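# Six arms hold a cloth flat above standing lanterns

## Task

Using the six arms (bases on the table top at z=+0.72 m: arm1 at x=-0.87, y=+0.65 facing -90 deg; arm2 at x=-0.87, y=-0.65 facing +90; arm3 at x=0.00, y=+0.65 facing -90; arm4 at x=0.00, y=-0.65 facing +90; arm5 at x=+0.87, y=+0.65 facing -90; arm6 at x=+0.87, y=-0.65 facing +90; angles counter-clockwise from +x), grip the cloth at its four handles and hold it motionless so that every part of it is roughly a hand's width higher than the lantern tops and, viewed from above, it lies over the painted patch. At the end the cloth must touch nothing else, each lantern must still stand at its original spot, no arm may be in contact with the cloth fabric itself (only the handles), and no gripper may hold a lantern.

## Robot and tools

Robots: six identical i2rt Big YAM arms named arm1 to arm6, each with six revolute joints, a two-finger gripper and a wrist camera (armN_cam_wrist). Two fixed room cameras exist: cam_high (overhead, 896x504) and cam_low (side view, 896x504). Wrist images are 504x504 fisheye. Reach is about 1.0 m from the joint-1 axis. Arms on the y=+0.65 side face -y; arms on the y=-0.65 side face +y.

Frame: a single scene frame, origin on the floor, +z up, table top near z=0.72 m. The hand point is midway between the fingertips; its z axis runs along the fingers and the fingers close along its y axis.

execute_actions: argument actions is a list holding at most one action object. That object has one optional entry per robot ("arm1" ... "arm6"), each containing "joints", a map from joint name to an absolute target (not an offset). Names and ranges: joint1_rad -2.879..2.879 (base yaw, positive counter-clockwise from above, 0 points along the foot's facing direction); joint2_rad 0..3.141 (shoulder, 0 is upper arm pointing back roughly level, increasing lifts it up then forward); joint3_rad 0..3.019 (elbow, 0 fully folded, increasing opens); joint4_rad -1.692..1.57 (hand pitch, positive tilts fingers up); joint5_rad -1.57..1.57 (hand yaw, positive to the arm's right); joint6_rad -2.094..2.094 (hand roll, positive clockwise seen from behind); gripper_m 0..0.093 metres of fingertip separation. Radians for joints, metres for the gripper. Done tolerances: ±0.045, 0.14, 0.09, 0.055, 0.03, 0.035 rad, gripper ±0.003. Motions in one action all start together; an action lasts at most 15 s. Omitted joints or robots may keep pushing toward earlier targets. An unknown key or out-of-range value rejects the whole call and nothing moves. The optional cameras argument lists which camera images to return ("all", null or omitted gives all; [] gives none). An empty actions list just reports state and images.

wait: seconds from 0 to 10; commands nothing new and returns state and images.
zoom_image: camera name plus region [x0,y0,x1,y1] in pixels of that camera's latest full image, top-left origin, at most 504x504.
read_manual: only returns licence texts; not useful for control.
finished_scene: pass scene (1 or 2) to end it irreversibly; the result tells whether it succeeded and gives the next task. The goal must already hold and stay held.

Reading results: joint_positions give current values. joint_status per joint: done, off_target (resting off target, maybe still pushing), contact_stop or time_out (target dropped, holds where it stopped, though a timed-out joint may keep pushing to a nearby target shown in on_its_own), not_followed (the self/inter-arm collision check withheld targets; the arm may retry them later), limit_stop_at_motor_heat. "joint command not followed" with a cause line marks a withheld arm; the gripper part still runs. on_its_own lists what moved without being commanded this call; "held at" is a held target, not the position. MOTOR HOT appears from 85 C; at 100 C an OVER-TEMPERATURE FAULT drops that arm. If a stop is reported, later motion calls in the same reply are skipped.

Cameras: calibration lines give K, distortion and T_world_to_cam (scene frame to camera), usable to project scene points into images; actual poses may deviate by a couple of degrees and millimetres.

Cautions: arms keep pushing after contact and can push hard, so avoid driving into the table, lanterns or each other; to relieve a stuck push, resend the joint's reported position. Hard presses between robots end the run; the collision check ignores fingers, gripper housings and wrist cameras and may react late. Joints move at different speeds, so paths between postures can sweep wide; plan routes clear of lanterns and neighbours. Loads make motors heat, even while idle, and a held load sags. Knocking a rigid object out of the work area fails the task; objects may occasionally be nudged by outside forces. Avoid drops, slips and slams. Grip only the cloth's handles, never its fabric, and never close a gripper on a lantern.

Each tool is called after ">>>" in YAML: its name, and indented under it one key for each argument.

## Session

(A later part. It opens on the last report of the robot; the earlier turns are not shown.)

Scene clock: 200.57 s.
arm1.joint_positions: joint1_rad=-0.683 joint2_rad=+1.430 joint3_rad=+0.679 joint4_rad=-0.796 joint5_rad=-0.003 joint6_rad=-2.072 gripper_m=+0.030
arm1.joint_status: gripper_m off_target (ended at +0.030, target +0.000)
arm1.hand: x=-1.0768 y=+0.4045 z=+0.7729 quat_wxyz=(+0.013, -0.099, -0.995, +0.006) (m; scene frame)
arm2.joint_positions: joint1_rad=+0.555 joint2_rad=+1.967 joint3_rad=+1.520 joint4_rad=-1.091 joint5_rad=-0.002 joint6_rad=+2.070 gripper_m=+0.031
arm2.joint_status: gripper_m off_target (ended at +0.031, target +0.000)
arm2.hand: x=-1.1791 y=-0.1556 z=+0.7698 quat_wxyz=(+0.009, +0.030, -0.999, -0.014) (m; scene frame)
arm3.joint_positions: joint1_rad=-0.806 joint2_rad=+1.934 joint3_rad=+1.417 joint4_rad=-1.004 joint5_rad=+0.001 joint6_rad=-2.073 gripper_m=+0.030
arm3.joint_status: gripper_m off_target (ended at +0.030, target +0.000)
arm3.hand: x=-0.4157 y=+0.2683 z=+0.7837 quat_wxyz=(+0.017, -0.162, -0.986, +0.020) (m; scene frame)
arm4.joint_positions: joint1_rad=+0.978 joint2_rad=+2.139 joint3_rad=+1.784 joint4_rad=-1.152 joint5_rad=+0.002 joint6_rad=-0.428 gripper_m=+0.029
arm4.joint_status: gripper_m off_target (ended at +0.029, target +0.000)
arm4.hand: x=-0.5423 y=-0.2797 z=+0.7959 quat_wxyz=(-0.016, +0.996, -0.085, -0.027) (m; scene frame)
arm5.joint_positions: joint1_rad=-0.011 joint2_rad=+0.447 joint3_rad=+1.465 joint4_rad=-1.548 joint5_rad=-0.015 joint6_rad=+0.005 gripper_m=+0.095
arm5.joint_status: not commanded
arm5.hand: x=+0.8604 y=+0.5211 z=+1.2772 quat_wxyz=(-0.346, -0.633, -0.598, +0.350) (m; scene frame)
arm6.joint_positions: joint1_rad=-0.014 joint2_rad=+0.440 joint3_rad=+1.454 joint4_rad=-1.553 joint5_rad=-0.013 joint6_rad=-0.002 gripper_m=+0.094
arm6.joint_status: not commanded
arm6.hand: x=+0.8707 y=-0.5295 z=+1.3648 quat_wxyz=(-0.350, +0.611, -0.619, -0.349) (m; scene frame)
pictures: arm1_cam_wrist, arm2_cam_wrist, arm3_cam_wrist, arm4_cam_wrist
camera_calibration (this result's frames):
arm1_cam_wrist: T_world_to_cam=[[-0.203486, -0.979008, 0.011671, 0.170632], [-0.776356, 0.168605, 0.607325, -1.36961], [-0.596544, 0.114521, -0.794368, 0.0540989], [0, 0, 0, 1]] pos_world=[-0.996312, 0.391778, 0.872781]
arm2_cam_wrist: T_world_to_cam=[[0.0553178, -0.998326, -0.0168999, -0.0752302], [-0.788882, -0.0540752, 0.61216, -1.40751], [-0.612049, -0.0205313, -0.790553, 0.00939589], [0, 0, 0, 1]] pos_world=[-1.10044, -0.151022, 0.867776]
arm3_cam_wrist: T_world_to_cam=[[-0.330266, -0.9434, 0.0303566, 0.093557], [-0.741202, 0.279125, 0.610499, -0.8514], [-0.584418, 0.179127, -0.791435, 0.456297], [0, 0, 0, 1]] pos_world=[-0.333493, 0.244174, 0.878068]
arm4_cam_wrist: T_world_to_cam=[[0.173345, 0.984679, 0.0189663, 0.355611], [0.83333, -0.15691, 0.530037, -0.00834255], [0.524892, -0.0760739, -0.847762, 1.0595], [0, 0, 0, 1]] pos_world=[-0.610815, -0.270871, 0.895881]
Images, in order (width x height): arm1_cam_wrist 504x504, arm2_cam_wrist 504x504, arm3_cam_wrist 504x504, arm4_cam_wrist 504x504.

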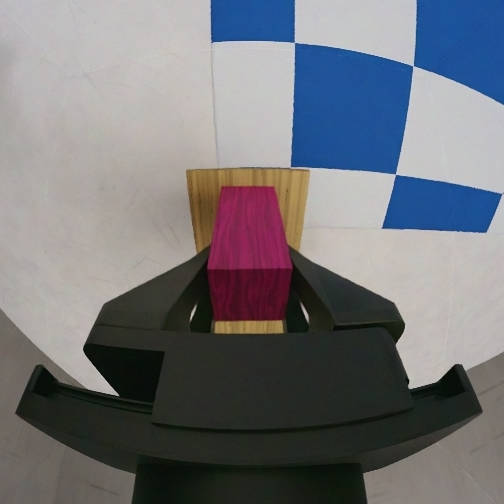

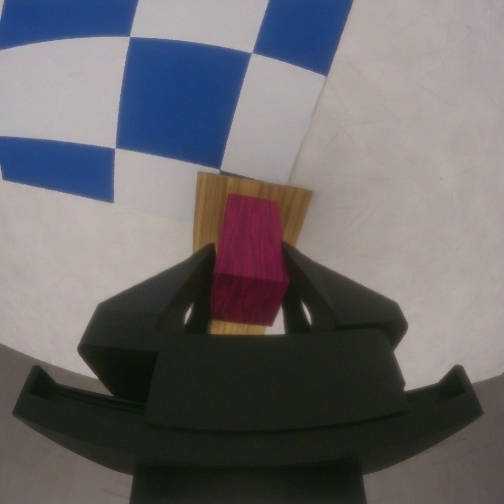

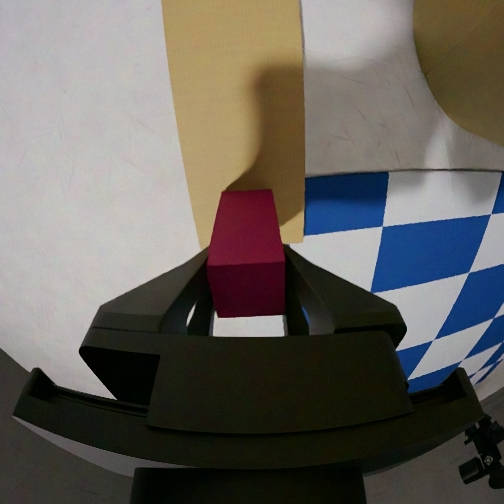

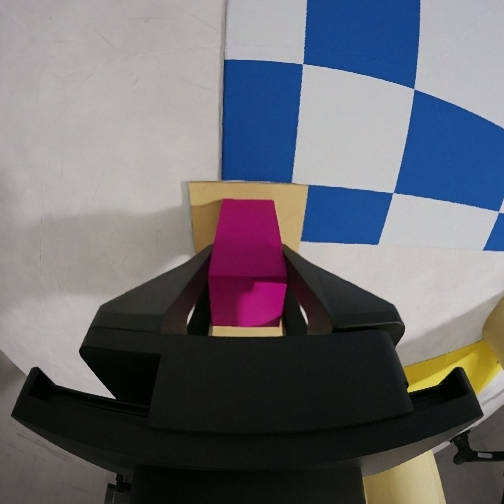

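>>> execute_actions:
  actions:
    - {"arm1":{"joints":{"joint2_rad":1.203,"joint3_rad":0.995,"joint4_rad":-1.343}},"arm2":{"joints":{"joint2_rad":1.876,"joint3_rad":1.855,"joint4_rad":-1.529}},"arm3":{"joints":{"joint2_rad":1.831,"joint3_rad":1.752,"joint4_rad":-1.47}},"arm4":{"joints":{"joint2_rad":2.046,"joint3_rad":2.095,"joint4_rad":-1.508}}}
  cameras: ["cam_high","cam_low"]

Scene clock: 250.90 s.
arm1.joint_positions: joint1_rad=-0.676 joint2_rad=+1.199 joint3_rad=+0.970 joint4_rad=-1.334 joint5_rad=-0.011 joint6_rad=-2.074 gripper_m=+0.030
arm1.joint_status: all done
arm1.hand: x=-1.0718 y=+0.4002 z=+0.9397 quat_wxyz=(+0.005, -0.095, -0.996, +0.002) (m; scene frame)
arm2.joint_positions: joint1_rad=+0.550 joint2_rad=+1.865 joint3_rad=+1.813 joint4_rad=-1.519 joint5_rad=+0.009 joint6_rad=+2.071 gripper_m=+0.031
arm2.joint_status: all done
arm2.hand: x=-1.1722 y=-0.1574 z=+0.9341 quat_wxyz=(-0.005, +0.026, -1.000, -0.002) (m; scene frame)
arm3.joint_positions: joint1_rad=-0.805 joint2_rad=+1.830 joint3_rad=+1.715 joint4_rad=-1.440 joint5_rad=+0.003 joint6_rad=-2.073 gripper_m=+0.030
arm3.joint_status: all done
arm3.hand: x=-0.4175 y=+0.2659 z=+0.9470 quat_wxyz=(+0.007, -0.161, -0.987, +0.006) (m; scene frame)
arm4.joint_positions: joint1_rad=+0.978 joint2_rad=+2.035 joint3_rad=+2.068 joint4_rad=-1.491 joint5_rad=+0.002 joint6_rad=-0.428 gripper_m=+0.029
arm4.joint_status: all done
arm4.hand: x=-0.5462 y=-0.2769 z=+0.9682 quat_wxyz=(-0.028, +0.995, -0.085, -0.049) (m; scene frame)
arm5.joint_positions: joint1_rad=-0.011 joint2_rad=+0.447 joint3_rad=+1.465 joint4_rad=-1.548 joint5_rad=-0.015 joint6_rad=+0.005 gripper_m=+0.095
arm5.joint_status: not commanded
arm5.hand: x=+0.8604 y=+0.5211 z=+1.2772 quat_wxyz=(-0.346, -0.633, -0.598, +0.350) (m; scene frame)
arm6.joint_positions: joint1_rad=-0.014 joint2_rad=+0.440 joint3_rad=+1.454 joint4_rad=-1.553 joint5_rad=-0.013 joint6_rad=-0.002 gripper_m=+0.094
arm6.joint_status: not commanded
arm6.hand: x=+0.8707 y=-0.5295 z=+1.3648 quat_wxyz=(-0.350, +0.611, -0.619, -0.349) (m; scene frame)
pictures: cam_high, cam_low
Images, in order (width x height): cam_high 896x504, cam_low 896x504.

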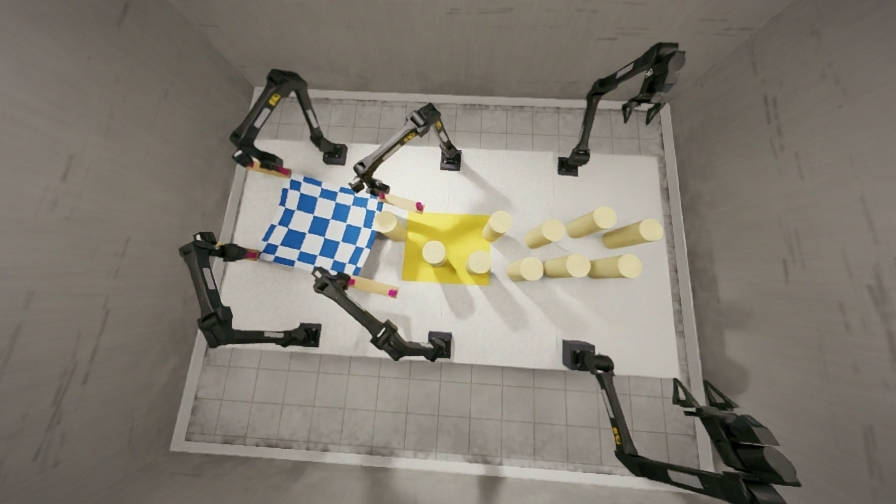

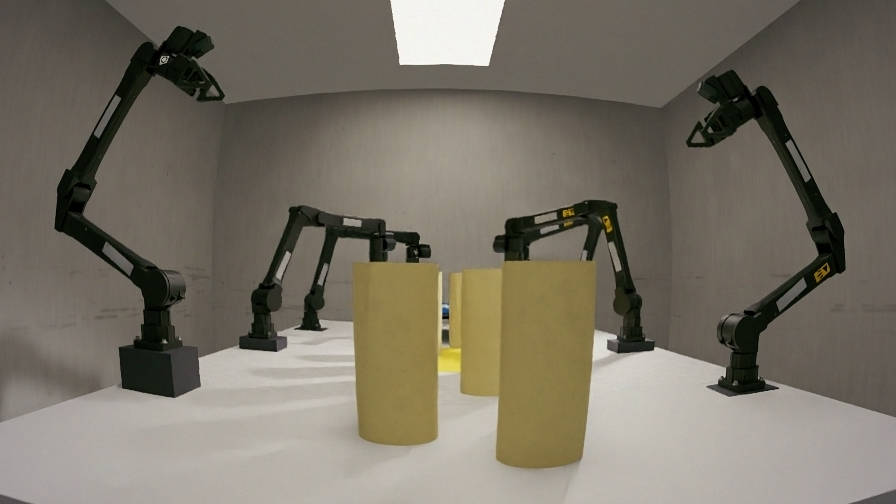

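>>> execute_actions:
  actions:
    - {"arm1":{"joints":{"joint1_rad":-0.665,"joint2_rad":1.098,"joint3_rad":1.42,"joint4_rad":-1.665}},"arm2":{"joints":{"joint1_rad":0.54,"joint2_rad":1.724,"joint3_rad":2.125,"joint4_rad":-1.6}},"arm3":{"joints":{"joint1_rad":-0.8,"joint2_rad":1.707,"joint3_rad":2.072,"joint4_rad":-1.6}},"arm4":{"joints":{"joint1_rad":0.983,"joint2_rad":1.885,"joint3_rad":2.28,"joint4_rad":-1.465}}}
  cameras: ["cam_high","cam_low","arm1_cam_wrist","arm4_cam_wrist"]

Scene clock: 254.97 s.
arm1.joint_positions: joint1_rad=-0.670 joint2_rad=+1.096 joint3_rad=+1.374 joint4_rad=-1.658 joint5_rad=-0.010 joint6_rad=-2.074 gripper_m=+0.030
arm1.joint_status: all done
arm1.hand: x=-1.0691 y=+0.3961 z=+1.1263 quat_wxyz=(+0.056, -0.090, -0.991, +0.077) (m; scene frame)
arm2.joint_positions: joint1_rad=+0.531 joint2_rad=+1.725 joint3_rad=+2.093 joint4_rad=-1.593 joint5_rad=+0.012 joint6_rad=+2.071 gripper_m=+0.031
arm2.joint_status: all done
arm2.hand: x=-1.1669 y=-0.1441 z=+1.1271 quat_wxyz=(+0.079, +0.016, -0.985, -0.153) (m; scene frame)
arm3.joint_positions: joint1_rad=-0.805 joint2_rad=+1.708 joint3_rad=+2.031 joint4_rad=-1.581 joint5_rad=+0.003 joint6_rad=-2.073 gripper_m=+0.030
arm3.joint_status: all done
arm3.hand: x=-0.4249 y=+0.2587 z=+1.1408 quat_wxyz=(+0.098, -0.159, -0.975, +0.122) (m; scene frame)
arm4.joint_positions: joint1_rad=+0.978 joint2_rad=+1.870 joint3_rad=+2.255 joint4_rad=-1.467 joint5_rad=+0.002 joint6_rad=-0.428 gripper_m=+0.029
arm4.joint_status: all done
arm4.hand: x=-0.5514 y=-0.2732 z=+1.1598 quat_wxyz=(-0.119, +0.967, -0.083, -0.210) (m; scene frame)
arm5.joint_positions: joint1_rad=-0.011 joint2_rad=+0.447 joint3_rad=+1.465 joint4_rad=-1.548 joint5_rad=-0.015 joint6_rad=+0.005 gripper_m=+0.095
arm5.joint_status: not commanded
arm5.hand: x=+0.8604 y=+0.5211 z=+1.2772 quat_wxyz=(-0.346, -0.633, -0.598, +0.350) (m; scene frame)
arm6.joint_positions: joint1_rad=-0.014 joint2_rad=+0.440 joint3_rad=+1.454 joint4_rad=-1.553 joint5_rad=-0.013 joint6_rad=-0.002 gripper_m=+0.094
arm6.joint_status: not commanded
arm6.hand: x=+0.8707 y=-0.5295 z=+1.3648 quat_wxyz=(-0.350, +0.611, -0.619, -0.349) (m; scene frame)
pictures: arm1_cam_wrist, arm4_cam_wrist, cam_high, cam_low
camera_calibration (this result's frames):
arm1_cam_wrist: T_world_to_cam=[[-0.176413, -0.971118, 0.160651, 0.0178882], [-0.716016, 0.238599, 0.656042, -1.595], [-0.675425, 0.000705556, -0.737428, 0.236984], [0, 0, 0, 1]] pos_world=[-0.978823, 0.39777, 1.21827]
arm4_cam_wrist: T_world_to_cam=[[0.210251, 0.959677, 0.186585, 0.162988], [0.956697, -0.241262, 0.162858, 0.278267], [0.201307, 0.144264, -0.968846, 1.39543], [0, 0, 0, 1]] pos_world=[-0.581396, -0.290592, 1.27623]
Images, in order (width x height): arm1_cam_wrist 504x504, arm4_cam_wrist 504x504, cam_high 896x504, cam_low 896x504.

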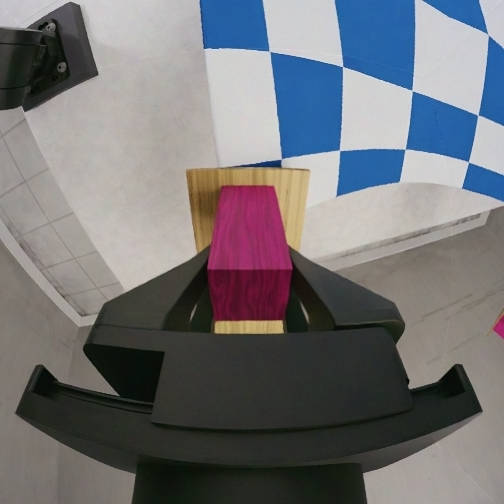

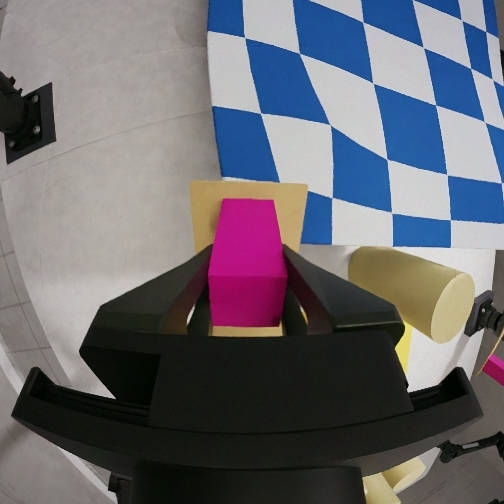

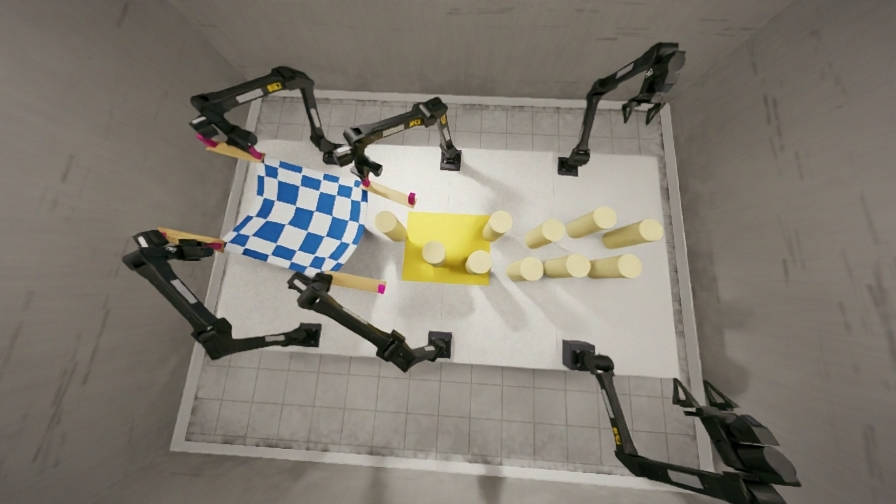

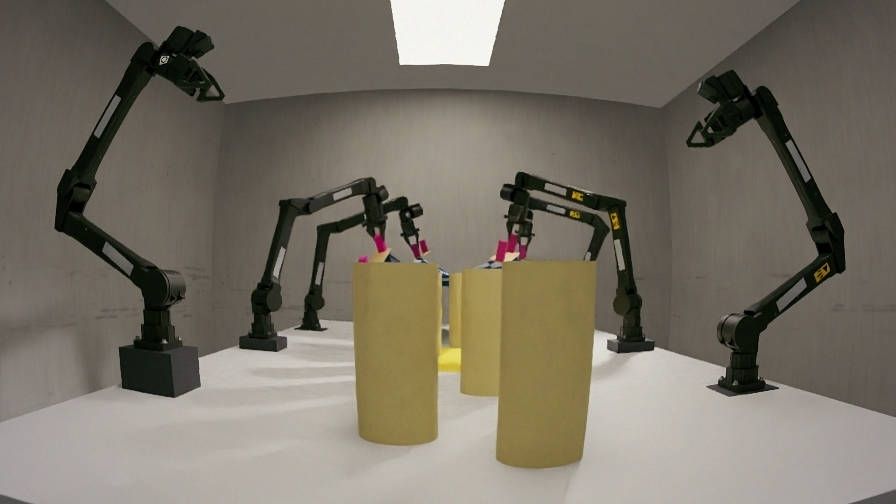

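>>> zoom_image:
  camera: "cam_low"
  region: [330, 190, 570, 330]

Region (330, 190, 570, 330) of cam_low's 896x504 image, scaled by 2.100, with more detail than that image has; it fills the top 294 rows of this view, and the rest is white.

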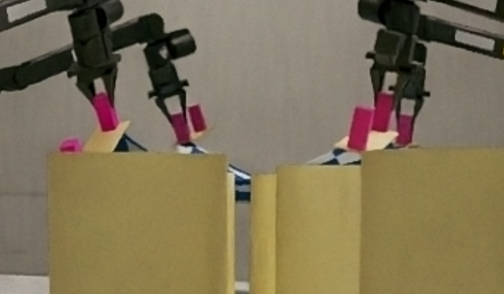

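>>> execute_actions:
  actions:
    - {"arm1":{"joints":{"joint1_rad":-0.711,"joint2_rad":1.07,"joint3_rad":1.43,"joint4_rad":-1.675}},"arm2":{"joints":{"joint1_rad":0.567,"joint2_rad":1.66,"joint3_rad":2.033,"joint4_rad":-1.585}},"arm3":{"joints":{"joint2_rad":1.625,"joint3_rad":1.945,"joint4_rad":-1.568}},"arm4":{"joints":{"joint2_rad":1.745,"joint3_rad":2.086,"joint4_rad":-1.41}}}
  cameras: ["cam_high","cam_low"]

>>> zoom_image:
  camera: "cam_low"
  region: [330, 190, 570, 330]

Scene clock: 288.00 s.
arm1.joint_positions: joint1_rad=-0.701 joint2_rad=+1.091 joint3_rad=+1.374 joint4_rad=-1.669 joint5_rad=-0.010 joint6_rad=-2.074 gripper_m=+0.030
arm1.joint_status: all done
arm1.hand: x=-1.0743 y=+0.4054 z=+1.1276 quat_wxyz=(+0.056, -0.106, -0.990, +0.075) (m; scene frame)
arm2.joint_positions: joint1_rad=+0.551 joint2_rad=+1.688 joint3_rad=+2.033 joint4_rad=-1.593 joint5_rad=+0.012 joint6_rad=+2.071 gripper_m=+0.031
arm2.joint_status: all done
arm2.hand: x=-1.1689 y=-0.1638 z=+1.1214 quat_wxyz=(+0.075, +0.026, -0.987, -0.142) (m; scene frame)
arm3.joint_positions: joint1_rad=-0.805 joint2_rad=+1.666 joint3_rad=+1.951 joint4_rad=-1.573 joint5_rad=+0.003 joint6_rad=-2.073 gripper_m=+0.030
arm3.joint_status: all done
arm3.hand: x=-0.4116 y=+0.2710 z=+1.1294 quat_wxyz=(+0.089, -0.160, -0.977, +0.110) (m; scene frame)
arm4.joint_positions: joint1_rad=+0.978 joint2_rad=+1.779 joint3_rad=+2.084 joint4_rad=-1.415 joint5_rad=+0.002 joint6_rad=-0.428 gripper_m=+0.029
arm4.joint_status: all done
arm4.hand: x=-0.5287 y=-0.2886 z=+1.1425 quat_wxyz=(-0.112, +0.970, -0.083, -0.198) (m; scene frame)
arm5.joint_positions: joint1_rad=-0.011 joint2_rad=+0.447 joint3_rad=+1.465 joint4_rad=-1.548 joint5_rad=-0.015 joint6_rad=+0.005 gripper_m=+0.095
arm5.joint_status: not commanded
arm5.hand: x=+0.8604 y=+0.5211 z=+1.2772 quat_wxyz=(-0.346, -0.633, -0.598, +0.350) (m; scene frame)
arm6.joint_positions: joint1_rad=-0.014 joint2_rad=+0.440 joint3_rad=+1.454 joint4_rad=-1.553 joint5_rad=-0.013 joint6_rad=-0.002 gripper_m=+0.094
arm6.joint_status: not commanded
arm6.hand: x=+0.8707 y=-0.5295 z=+1.3648 quat_wxyz=(-0.350, +0.611, -0.619, -0.349) (m; scene frame)
pictures: cam_high, cam_low
Images, in order (width x height): cam_high 896x504, cam_low 896x504.

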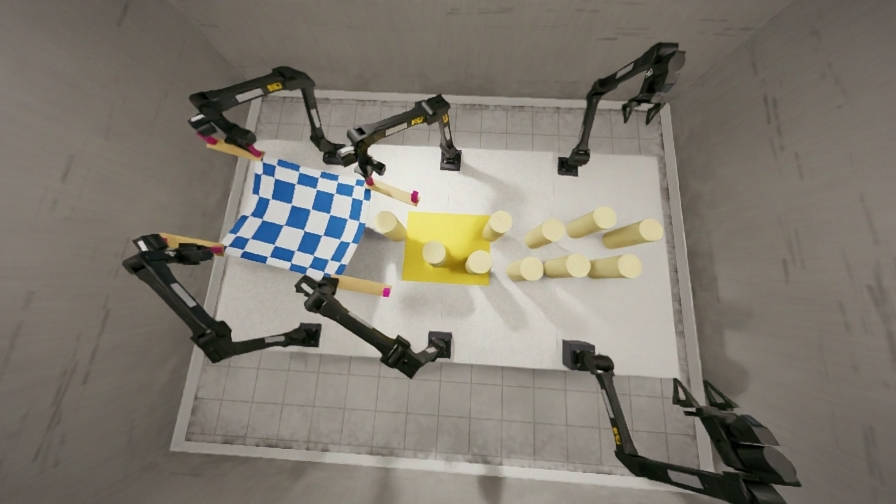

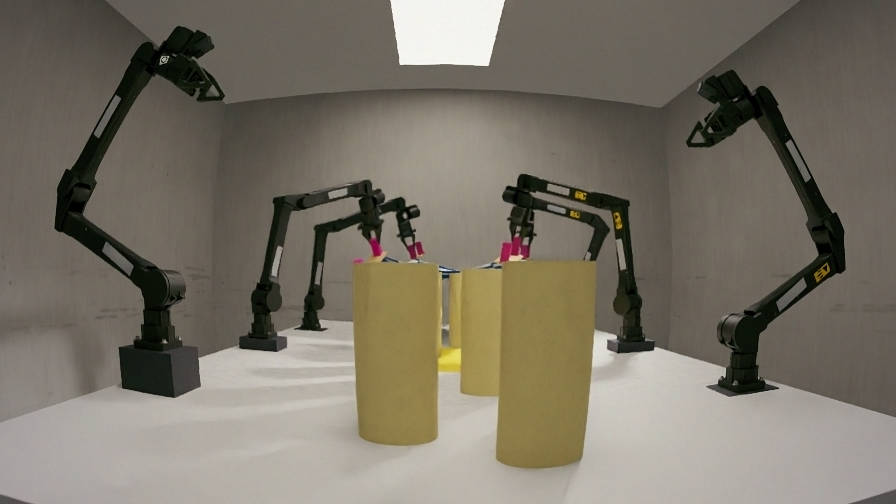

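Region (330, 190, 570, 330) of cam_low's 896x504 image, scaled by 2.100, with more detail than that image has; it fills the top 294 rows of this view, and the rest is white.

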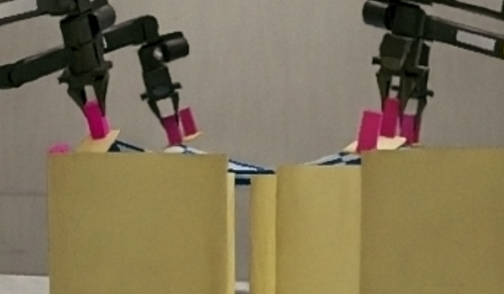

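>>> execute_actions:
  actions:
    - {"arm1":{"joints":{"joint1_rad":-0.70,"joint2_rad":1.0,"joint3_rad":1.435,"joint4_rad":-1.645}},"arm2":{"joints":{"joint1_rad":0.567,"joint2_rad":1.585,"joint3_rad":1.979,"joint4_rad":-1.512}},"arm3":{"joints":{"joint1_rad":-0.808,"joint2_rad":1.548,"joint3_rad":1.905,"joint4_rad":-1.51}},"arm4":{"joints":{"joint1_rad":0.99,"joint2_rad":1.706,"joint3_rad":2.09,"joint4_rad":-1.388}}}
  cameras: ["cam_high","cam_low"]

>>> zoom_image:
  camera: "cam_low"
  region: [330, 190, 570, 330]

Scene clock: 324.27 s.
arm1.joint_positions: joint1_rad=-0.701 joint2_rad=+1.001 joint3_rad=+1.383 joint4_rad=-1.659 joint5_rad=-0.011 joint6_rad=-2.074 gripper_m=+0.030
arm1.joint_status: all done
arm1.hand: x=-1.0614 y=+0.4191 z=+1.1574 quat_wxyz=(+0.086, -0.104, -0.984, +0.119) (m; scene frame)
arm2.joint_positions: joint1_rad=+0.551 joint2_rad=+1.597 joint3_rad=+1.974 joint4_rad=-1.535 joint5_rad=+0.012 joint6_rad=+2.071 gripper_m=+0.031
arm2.joint_status: all done
arm2.hand: x=-1.1596 y=-0.1788 z=+1.1495 quat_wxyz=(+0.098, +0.026, -0.978, -0.180) (m; scene frame)
arm3.joint_positions: joint1_rad=-0.805 joint2_rad=+1.570 joint3_rad=+1.905 joint4_rad=-1.515 joint5_rad=+0.003 joint6_rad=-2.073 gripper_m=+0.030
arm3.joint_status: all done
arm3.hand: x=-0.3991 y=+0.2824 z=+1.1647 quat_wxyz=(+0.122, -0.158, -0.968, +0.153) (m; scene frame)
arm4.joint_positions: joint1_rad=+0.978 joint2_rad=+1.734 joint3_rad=+2.084 joint4_rad=-1.394 joint5_rad=+0.002 joint6_rad=-0.428 gripper_m=+0.029
arm4.joint_status: all done
arm4.hand: x=-0.5226 y=-0.2927 z=+1.1726 quat_wxyz=(-0.128, +0.962, -0.082, -0.226) (m; scene frame)
arm5.joint_positions: joint1_rad=-0.011 joint2_rad=+0.447 joint3_rad=+1.465 joint4_rad=-1.548 joint5_rad=-0.015 joint6_rad=+0.005 gripper_m=+0.095
arm5.joint_status: not commanded
arm5.hand: x=+0.8604 y=+0.5211 z=+1.2772 quat_wxyz=(-0.346, -0.633, -0.598, +0.350) (m; scene frame)
arm6.joint_positions: joint1_rad=-0.014 joint2_rad=+0.440 joint3_rad=+1.454 joint4_rad=-1.553 joint5_rad=-0.013 joint6_rad=-0.002 gripper_m=+0.094
arm6.joint_status: not commanded
arm6.hand: x=+0.8707 y=-0.5295 z=+1.3648 quat_wxyz=(-0.350, +0.611, -0.619, -0.349) (m; scene frame)
pictures: cam_high, cam_low
Images, in order (width x height): cam_high 896x504, cam_low 896x504.

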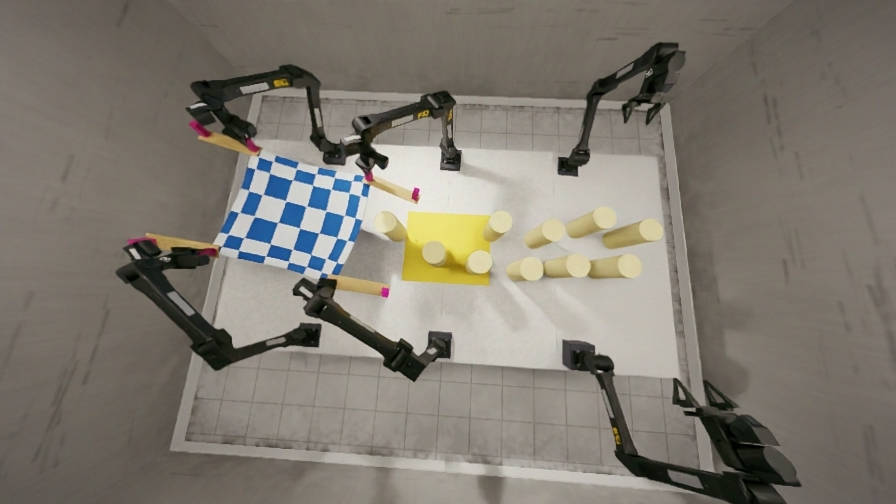

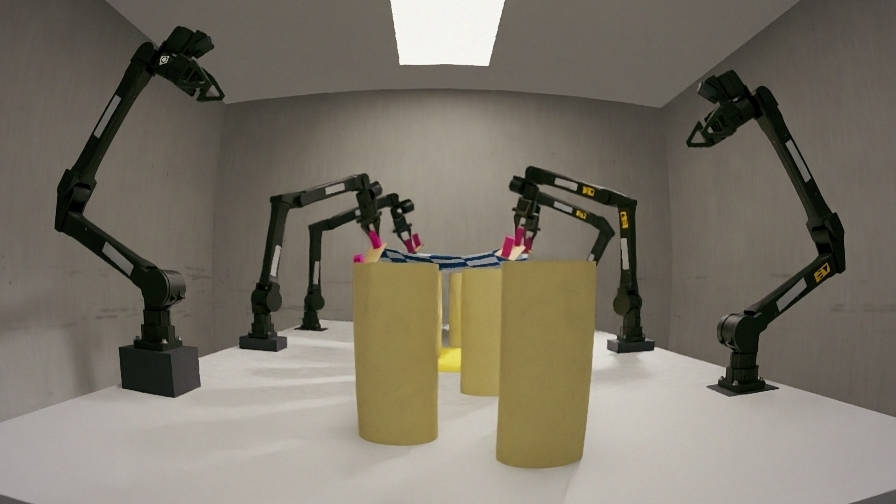

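Region (330, 190, 570, 330) of cam_low's 896x504 image, scaled by 2.100, with more detail than that image has; it fills the top 294 rows of this view, and the rest is white.

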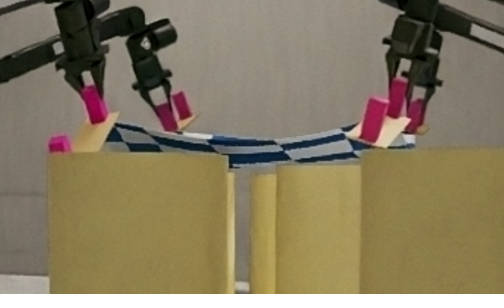

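>>> execute_actions:
  actions:
    - {"arm1":{"joints":{"joint1_rad":-0.39,"joint2_rad":0.85,"joint3_rad":1.36,"joint4_rad":-1.625,"joint6_rad":-1.81}},"arm2":{"joints":{"joint1_rad":0.38,"joint2_rad":1.4,"joint3_rad":1.83,"joint4_rad":-1.5,"joint6_rad":2.0}},"arm3":{"joints":{"joint1_rad":-0.66,"joint2_rad":1.335,"joint3_rad":1.735,"joint4_rad":-1.485,"joint6_rad":-2.02}},"arm4":{"joints":{"joint1_rad":0.855,"joint2_rad":1.485,"joint3_rad":1.89,"joint4_rad":-1.42,"joint6_rad":-0.57}}}
  cameras: ["cam_high"]

>>> execute_actions:
  actions:
    - {"arm1":{"joints":{"joint1_rad":-0.076,"joint2_rad":0.735,"joint3_rad":1.315,"joint4_rad":-1.59,"joint6_rad":-1.551}},"arm2":{"joints":{"joint1_rad":0.206,"joint2_rad":1.235,"joint3_rad":1.69,"joint4_rad":-1.468,"joint6_rad":1.925}},"arm3":{"joints":{"joint1_rad":-0.508,"joint2_rad":1.136,"joint3_rad":1.569,"joint4_rad":-1.447,"joint6_rad":-1.967}},"arm4":{"joints":{"joint1_rad":0.723,"joint2_rad":1.272,"joint3_rad":1.697,"joint4_rad":-1.44,"joint6_rad":-0.706}}}
  cameras: ["cam_high","cam_low"]

>>> zoom_image:
  camera: "cam_low"
  region: [330, 190, 570, 330]

Scene clock: 361.30 s.
arm1.joint_positions: joint1_rad=-0.391 joint2_rad=+0.850 joint3_rad=+1.349 joint4_rad=-1.636 joint5_rad=-0.013 joint6_rad=-1.814 gripper_m=+0.030
arm1.joint_status: all done
arm1.hand: x=-0.9668 y=+0.4051 z=+1.1826 quat_wxyz=(+0.070, -0.078, -0.974, +0.202) (m; scene frame)
arm2.joint_positions: joint1_rad=+0.364 joint2_rad=+1.396 joint3_rad=+1.825 joint4_rad=-1.518 joint5_rad=+0.011 joint6_rad=+2.007 gripper_m=+0.031
arm2.joint_status: all done
arm2.hand: x=-1.0421 y=-0.1976 z=+1.1827 quat_wxyz=(+0.088, -0.035, -0.971, -0.222) (m; scene frame)
arm3.joint_positions: joint1_rad=-0.656 joint2_rad=+1.339 joint3_rad=+1.735 joint4_rad=-1.486 joint5_rad=+0.006 joint6_rad=-2.037 gripper_m=+0.030
arm3.joint_status: all done
arm3.hand: x=-0.2923 y=+0.2872 z=+1.2011 quat_wxyz=(+0.133, -0.103, -0.965, +0.199) (m; scene frame)
arm4.joint_positions: joint1_rad=+0.845 joint2_rad=+1.480 joint3_rad=+1.883 joint4_rad=-1.410 joint5_rad=+0.001 joint6_rad=-0.554 gripper_m=+0.029
arm4.joint_status: all done
arm4.hand: x=-0.3997 y=-0.2897 z=+1.2172 quat_wxyz=(-0.167, +0.957, -0.086, -0.223) (m; scene frame)
arm5.joint_positions: joint1_rad=-0.011 joint2_rad=+0.447 joint3_rad=+1.465 joint4_rad=-1.548 joint5_rad=-0.015 joint6_rad=+0.005 gripper_m=+0.095
arm5.joint_status: not commanded
arm5.hand: x=+0.8604 y=+0.5211 z=+1.2772 quat_wxyz=(-0.346, -0.633, -0.598, +0.350) (m; scene frame)
arm6.joint_positions: joint1_rad=-0.014 joint2_rad=+0.440 joint3_rad=+1.454 joint4_rad=-1.553 joint5_rad=-0.013 joint6_rad=-0.002 gripper_m=+0.094
arm6.joint_status: not commanded
arm6.hand: x=+0.8707 y=-0.5295 z=+1.3648 quat_wxyz=(-0.350, +0.611, -0.619, -0.349) (m; scene frame)
pictures: cam_high
Images, in order (width x height): cam_high 896x504.

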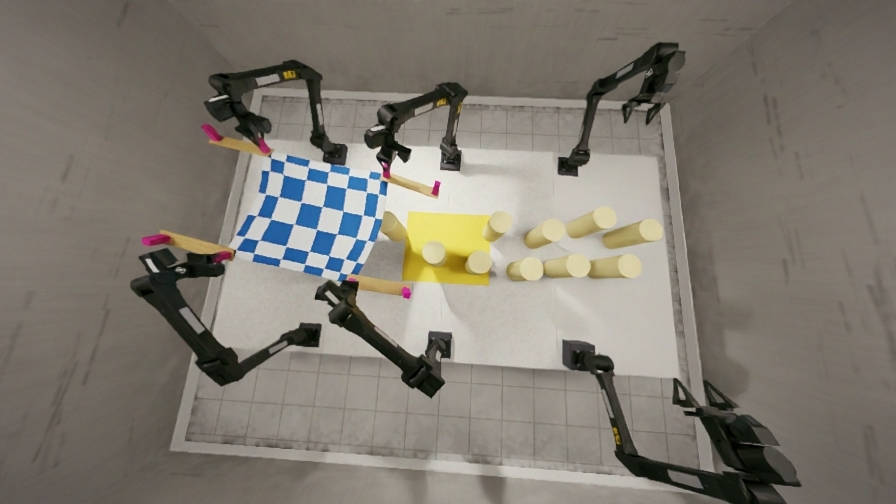

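Scene clock: 362.57 s.
arm1.joint_positions: joint1_rad=-0.079 joint2_rad=+0.739 joint3_rad=+1.303 joint4_rad=-1.596 joint5_rad=-0.014 joint6_rad=-1.551 gripper_m=+0.030
arm1.joint_status: all done
arm1.hand: x=-0.8850 y=+0.4102 z=+1.1908 quat_wxyz=(+0.010, -0.052, -0.964, +0.262) (m; scene frame)
arm2.joint_positions: joint1_rad=+0.186 joint2_rad=+1.240 joint3_rad=+1.684 joint4_rad=-1.481 joint5_rad=+0.013 joint6_rad=+1.929 gripper_m=+0.031
arm2.joint_status: all done
arm2.hand: x=-0.9493 y=-0.2246 z=+1.1900 quat_wxyz=(+0.065, -0.083, -0.961, -0.256) (m; scene frame)
arm3.joint_positions: joint1_rad=-0.506 joint2_rad=+1.141 joint3_rad=+1.567 joint4_rad=-1.453 joint5_rad=+0.009 joint6_rad=-1.984 gripper_m=+0.030
arm3.joint_status: all done
arm3.hand: x=-0.2019 y=+0.3049 z=+1.2072 quat_wxyz=(+0.127, -0.056, -0.961, +0.238) (m; scene frame)
arm4.joint_positions: joint1_rad=+0.711 joint2_rad=+1.270 joint3_rad=+1.688 joint4_rad=-1.429 joint5_rad=-0.001 joint6_rad=-0.688 gripper_m=+0.029
arm4.joint_status: all done
arm4.hand: x=-0.2942 y=-0.3037 z=+1.2202 quat_wxyz=(-0.193, +0.957, -0.085, -0.197) (m; scene frame)
arm5.joint_positions: joint1_rad=-0.011 joint2_rad=+0.447 joint3_rad=+1.465 joint4_rad=-1.548 joint5_rad=-0.015 joint6_rad=+0.005 gripper_m=+0.095
arm5.joint_status: not commanded
arm5.hand: x=+0.8604 y=+0.5211 z=+1.2772 quat_wxyz=(-0.346, -0.633, -0.598, +0.350) (m; scene frame)
arm6.joint_positions: joint1_rad=-0.014 joint2_rad=+0.440 joint3_rad=+1.454 joint4_rad=-1.553 joint5_rad=-0.013 joint6_rad=-0.002 gripper_m=+0.094
arm6.joint_status: not commanded
arm6.hand: x=+0.8707 y=-0.5295 z=+1.3648 quat_wxyz=(-0.350, +0.611, -0.619, -0.349) (m; scene frame)
pictures: cam_high, cam_low
Images, in order (width x height): cam_high 896x504, cam_low 896x504.

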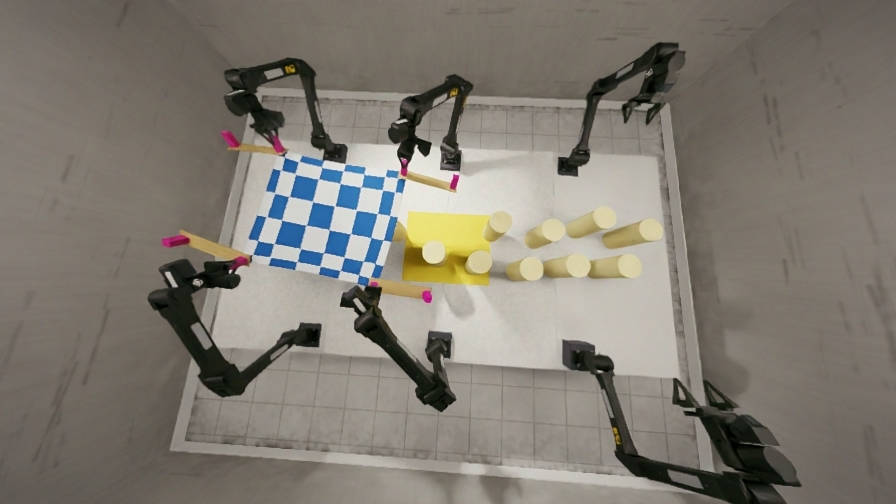

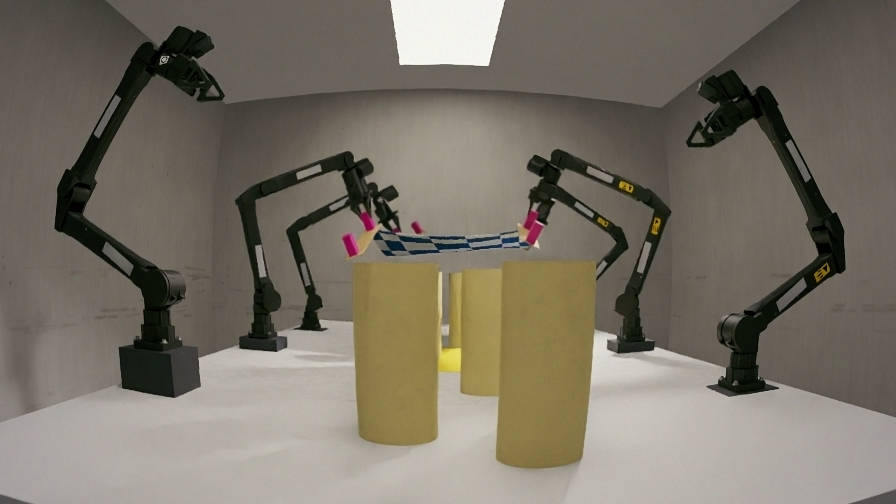

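Region (330, 190, 570, 330) of cam_low's 896x504 image, scaled by 2.100, with more detail than that image has; it fills the top 294 rows of this view, and the rest is white.

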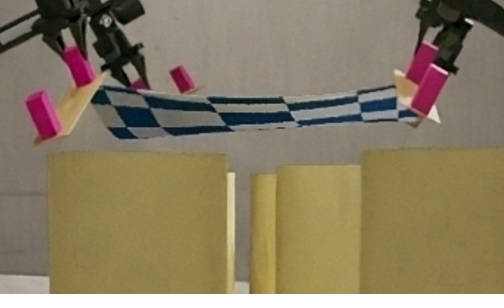

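>>> execute_actions:
  actions:
    - {"arm1":{"joints":{"joint1_rad":0.22,"joint2_rad":0.83,"joint3_rad":1.35,"joint4_rad":-1.55,"joint6_rad":-1.28}},"arm2":{"joints":{"joint1_rad":-0.035,"joint2_rad":1.21,"joint3_rad":1.66,"joint4_rad":-1.482,"joint6_rad":1.66}},"arm3":{"joints":{"joint1_rad":-0.285,"joint2_rad":1.07,"joint3_rad":1.516,"joint4_rad":-1.48,"joint6_rad":-1.77}},"arm4":{"joints":{"joint1_rad":0.5,"joint2_rad":1.155,"joint3_rad":1.6,"joint4_rad":-1.476,"joint6_rad":-0.957}}}
  cameras: []

>>> execute_actions:
  actions:
    - {"arm1":{"joints":{"joint1_rad":0.515,"joint2_rad":0.908,"joint3_rad":1.385,"joint4_rad":-1.5,"joint6_rad":-1.009}},"arm2":{"joints":{"joint1_rad":-0.275,"joint2_rad":1.17,"joint3_rad":1.635,"joint4_rad":-1.489,"joint6_rad":1.393}},"arm3":{"joints":{"joint1_rad":-0.058,"joint2_rad":0.995,"joint3_rad":1.468,"joint4_rad":-1.506,"joint6_rad":-1.569}},"arm4":{"joints":{"joint1_rad":0.275,"joint2_rad":1.03,"joint3_rad":1.505,"joint4_rad":-1.515,"joint6_rad":-1.207}}}
  cameras: ["cam_high","cam_low"]

>>> zoom_image:
  camera: "cam_low"
  region: [330, 190, 570, 330]

Scene clock: 378.33 s.
arm1.joint_positions: joint1_rad=+0.219 joint2_rad=+0.849 joint3_rad=+1.303 joint4_rad=-1.558 joint5_rad=-0.013 joint6_rad=-1.282 gripper_m=+0.030
arm1.joint_status: all done
arm1.hand: x=-0.8074 y=+0.3756 z=+1.1682 quat_wxyz=(-0.056, -0.039, -0.973, +0.219) (m; scene frame)
arm2.joint_positions: joint1_rad=-0.049 joint2_rad=+1.236 joint3_rad=+1.658 joint4_rad=-1.481 joint5_rad=+0.012 joint6_rad=+1.666 gripper_m=+0.031
arm2.joint_status: all done
arm2.hand: x=-0.8484 y=-0.2203 z=+1.1795 quat_wxyz=(+0.000, -0.069, -0.965, -0.254) (m; scene frame)
arm3.joint_positions: joint1_rad=-0.290 joint2_rad=+1.095 joint3_rad=+1.515 joint4_rad=-1.465 joint5_rad=+0.010 joint6_rad=-1.787 gripper_m=+0.030
arm3.joint_status: all done
arm3.hand: x=-0.1170 y=+0.2883 z=+1.1981 quat_wxyz=(+0.074, -0.046, -0.964, +0.250) (m; scene frame)
arm4.joint_positions: joint1_rad=+0.494 joint2_rad=+1.169 joint3_rad=+1.589 joint4_rad=-1.465 joint5_rad=-0.002 joint6_rad=-0.938 gripper_m=+0.029
arm4.joint_status: all done
arm4.hand: x=-0.1915 y=-0.2887 z=+1.2097 quat_wxyz=(-0.219, +0.963, -0.070, -0.139) (m; scene frame)
arm5.joint_positions: joint1_rad=-0.011 joint2_rad=+0.447 joint3_rad=+1.465 joint4_rad=-1.548 joint5_rad=-0.015 joint6_rad=+0.005 gripper_m=+0.095
arm5.joint_status: not commanded
arm5.hand: x=+0.8604 y=+0.5211 z=+1.2772 quat_wxyz=(-0.346, -0.633, -0.598, +0.350) (m; scene frame)
arm6.joint_positions: joint1_rad=-0.014 joint2_rad=+0.440 joint3_rad=+1.454 joint4_rad=-1.553 joint5_rad=-0.013 joint6_rad=-0.002 gripper_m=+0.094
arm6.joint_status: not commanded
arm6.hand: x=+0.8707 y=-0.5295 z=+1.3648 quat_wxyz=(-0.350, +0.611, -0.619, -0.349) (m; scene frame)
pictures: none
No camera images: the call's "cameras" was empty. Leave "cameras" out to get every camera's image.

Scene clock: 379.60 s.
arm1.joint_positions: joint1_rad=+0.512 joint2_rad=+0.922 joint3_rad=+1.335 joint4_rad=-1.505 joint5_rad=-0.008 joint6_rad=-1.011 gripper_m=+0.030
arm1.joint_status: all done
arm1.hand: x=-0.7165 y=+0.3736 z=+1.1678 quat_wxyz=(-0.116, -0.030, -0.973, +0.199) (m; scene frame)
arm2.joint_positions: joint1_rad=-0.286 joint2_rad=+1.193 joint3_rad=+1.632 joint4_rad=-1.481 joint5_rad=+0.011 joint6_rad=+1.398 gripper_m=+0.031
arm2.joint_status: all done
arm2.hand: x=-0.7522 y=-0.2525 z=+1.1848 quat_wxyz=(-0.065, -0.054, -0.963, -0.254) (m; scene frame)
arm3.joint_positions: joint1_rad=-0.066 joint2_rad=+1.011 joint3_rad=+1.465 joint4_rad=-1.491 joint5_rad=+0.011 joint6_rad=-1.586 gripper_m=+0.030
arm3.joint_status: all done
arm3.hand: x=-0.0309 y=+0.3050 z=+1.1994 quat_wxyz=(+0.020, -0.035, -0.964, +0.263) (m; scene frame)
arm4.joint_positions: joint1_rad=+0.275 joint2_rad=+1.034 joint3_rad=+1.494 joint4_rad=-1.506 joint5_rad=-0.005 joint6_rad=-1.187 gripper_m=+0.029
arm4.joint_status: all done
arm4.hand: x=-0.0940 y=-0.3103 z=+1.2084 quat_wxyz=(-0.244, +0.964, -0.055, -0.085) (m; scene frame)
arm5.joint_positions: joint1_rad=-0.011 joint2_rad=+0.447 joint3_rad=+1.465 joint4_rad=-1.548 joint5_rad=-0.015 joint6_rad=+0.005 gripper_m=+0.095
arm5.joint_status: not commanded
arm5.hand: x=+0.8604 y=+0.5211 z=+1.2772 quat_wxyz=(-0.346, -0.633, -0.598, +0.350) (m; scene frame)
arm6.joint_positions: joint1_rad=-0.014 joint2_rad=+0.440 joint3_rad=+1.454 joint4_rad=-1.553 joint5_rad=-0.013 joint6_rad=-0.002 gripper_m=+0.094
arm6.joint_status: not commanded
arm6.hand: x=+0.8707 y=-0.5295 z=+1.3648 quat_wxyz=(-0.350, +0.611, -0.619, -0.349) (m; scene frame)
pictures: cam_high, cam_low
Images, in order (width x height): cam_high 896x504, cam_low 896x504.

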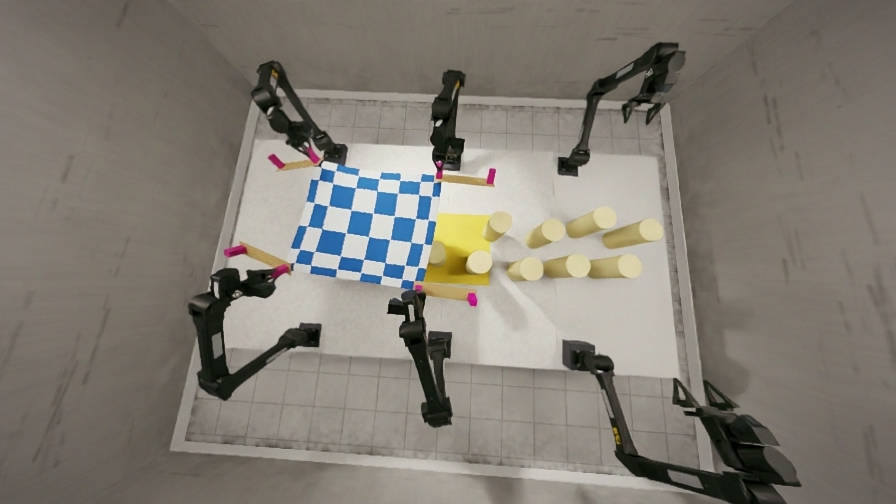

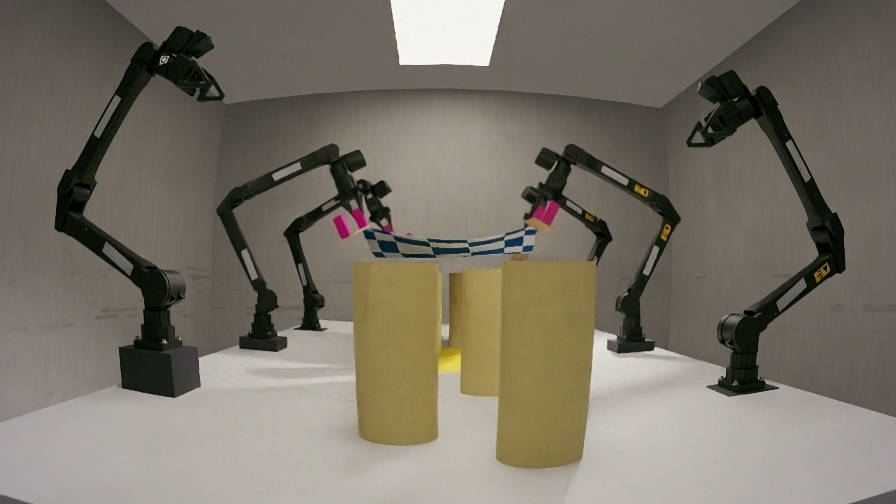

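Region (330, 190, 570, 330) of cam_low's 896x504 image, scaled by 2.100, with more detail than that image has; it fills the top 294 rows of this view, and the rest is white.

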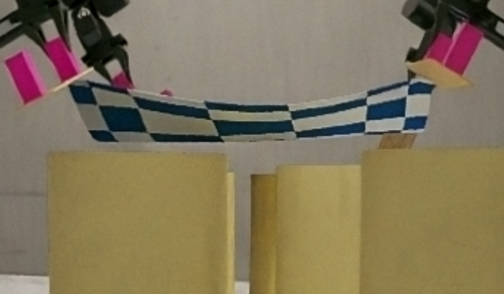

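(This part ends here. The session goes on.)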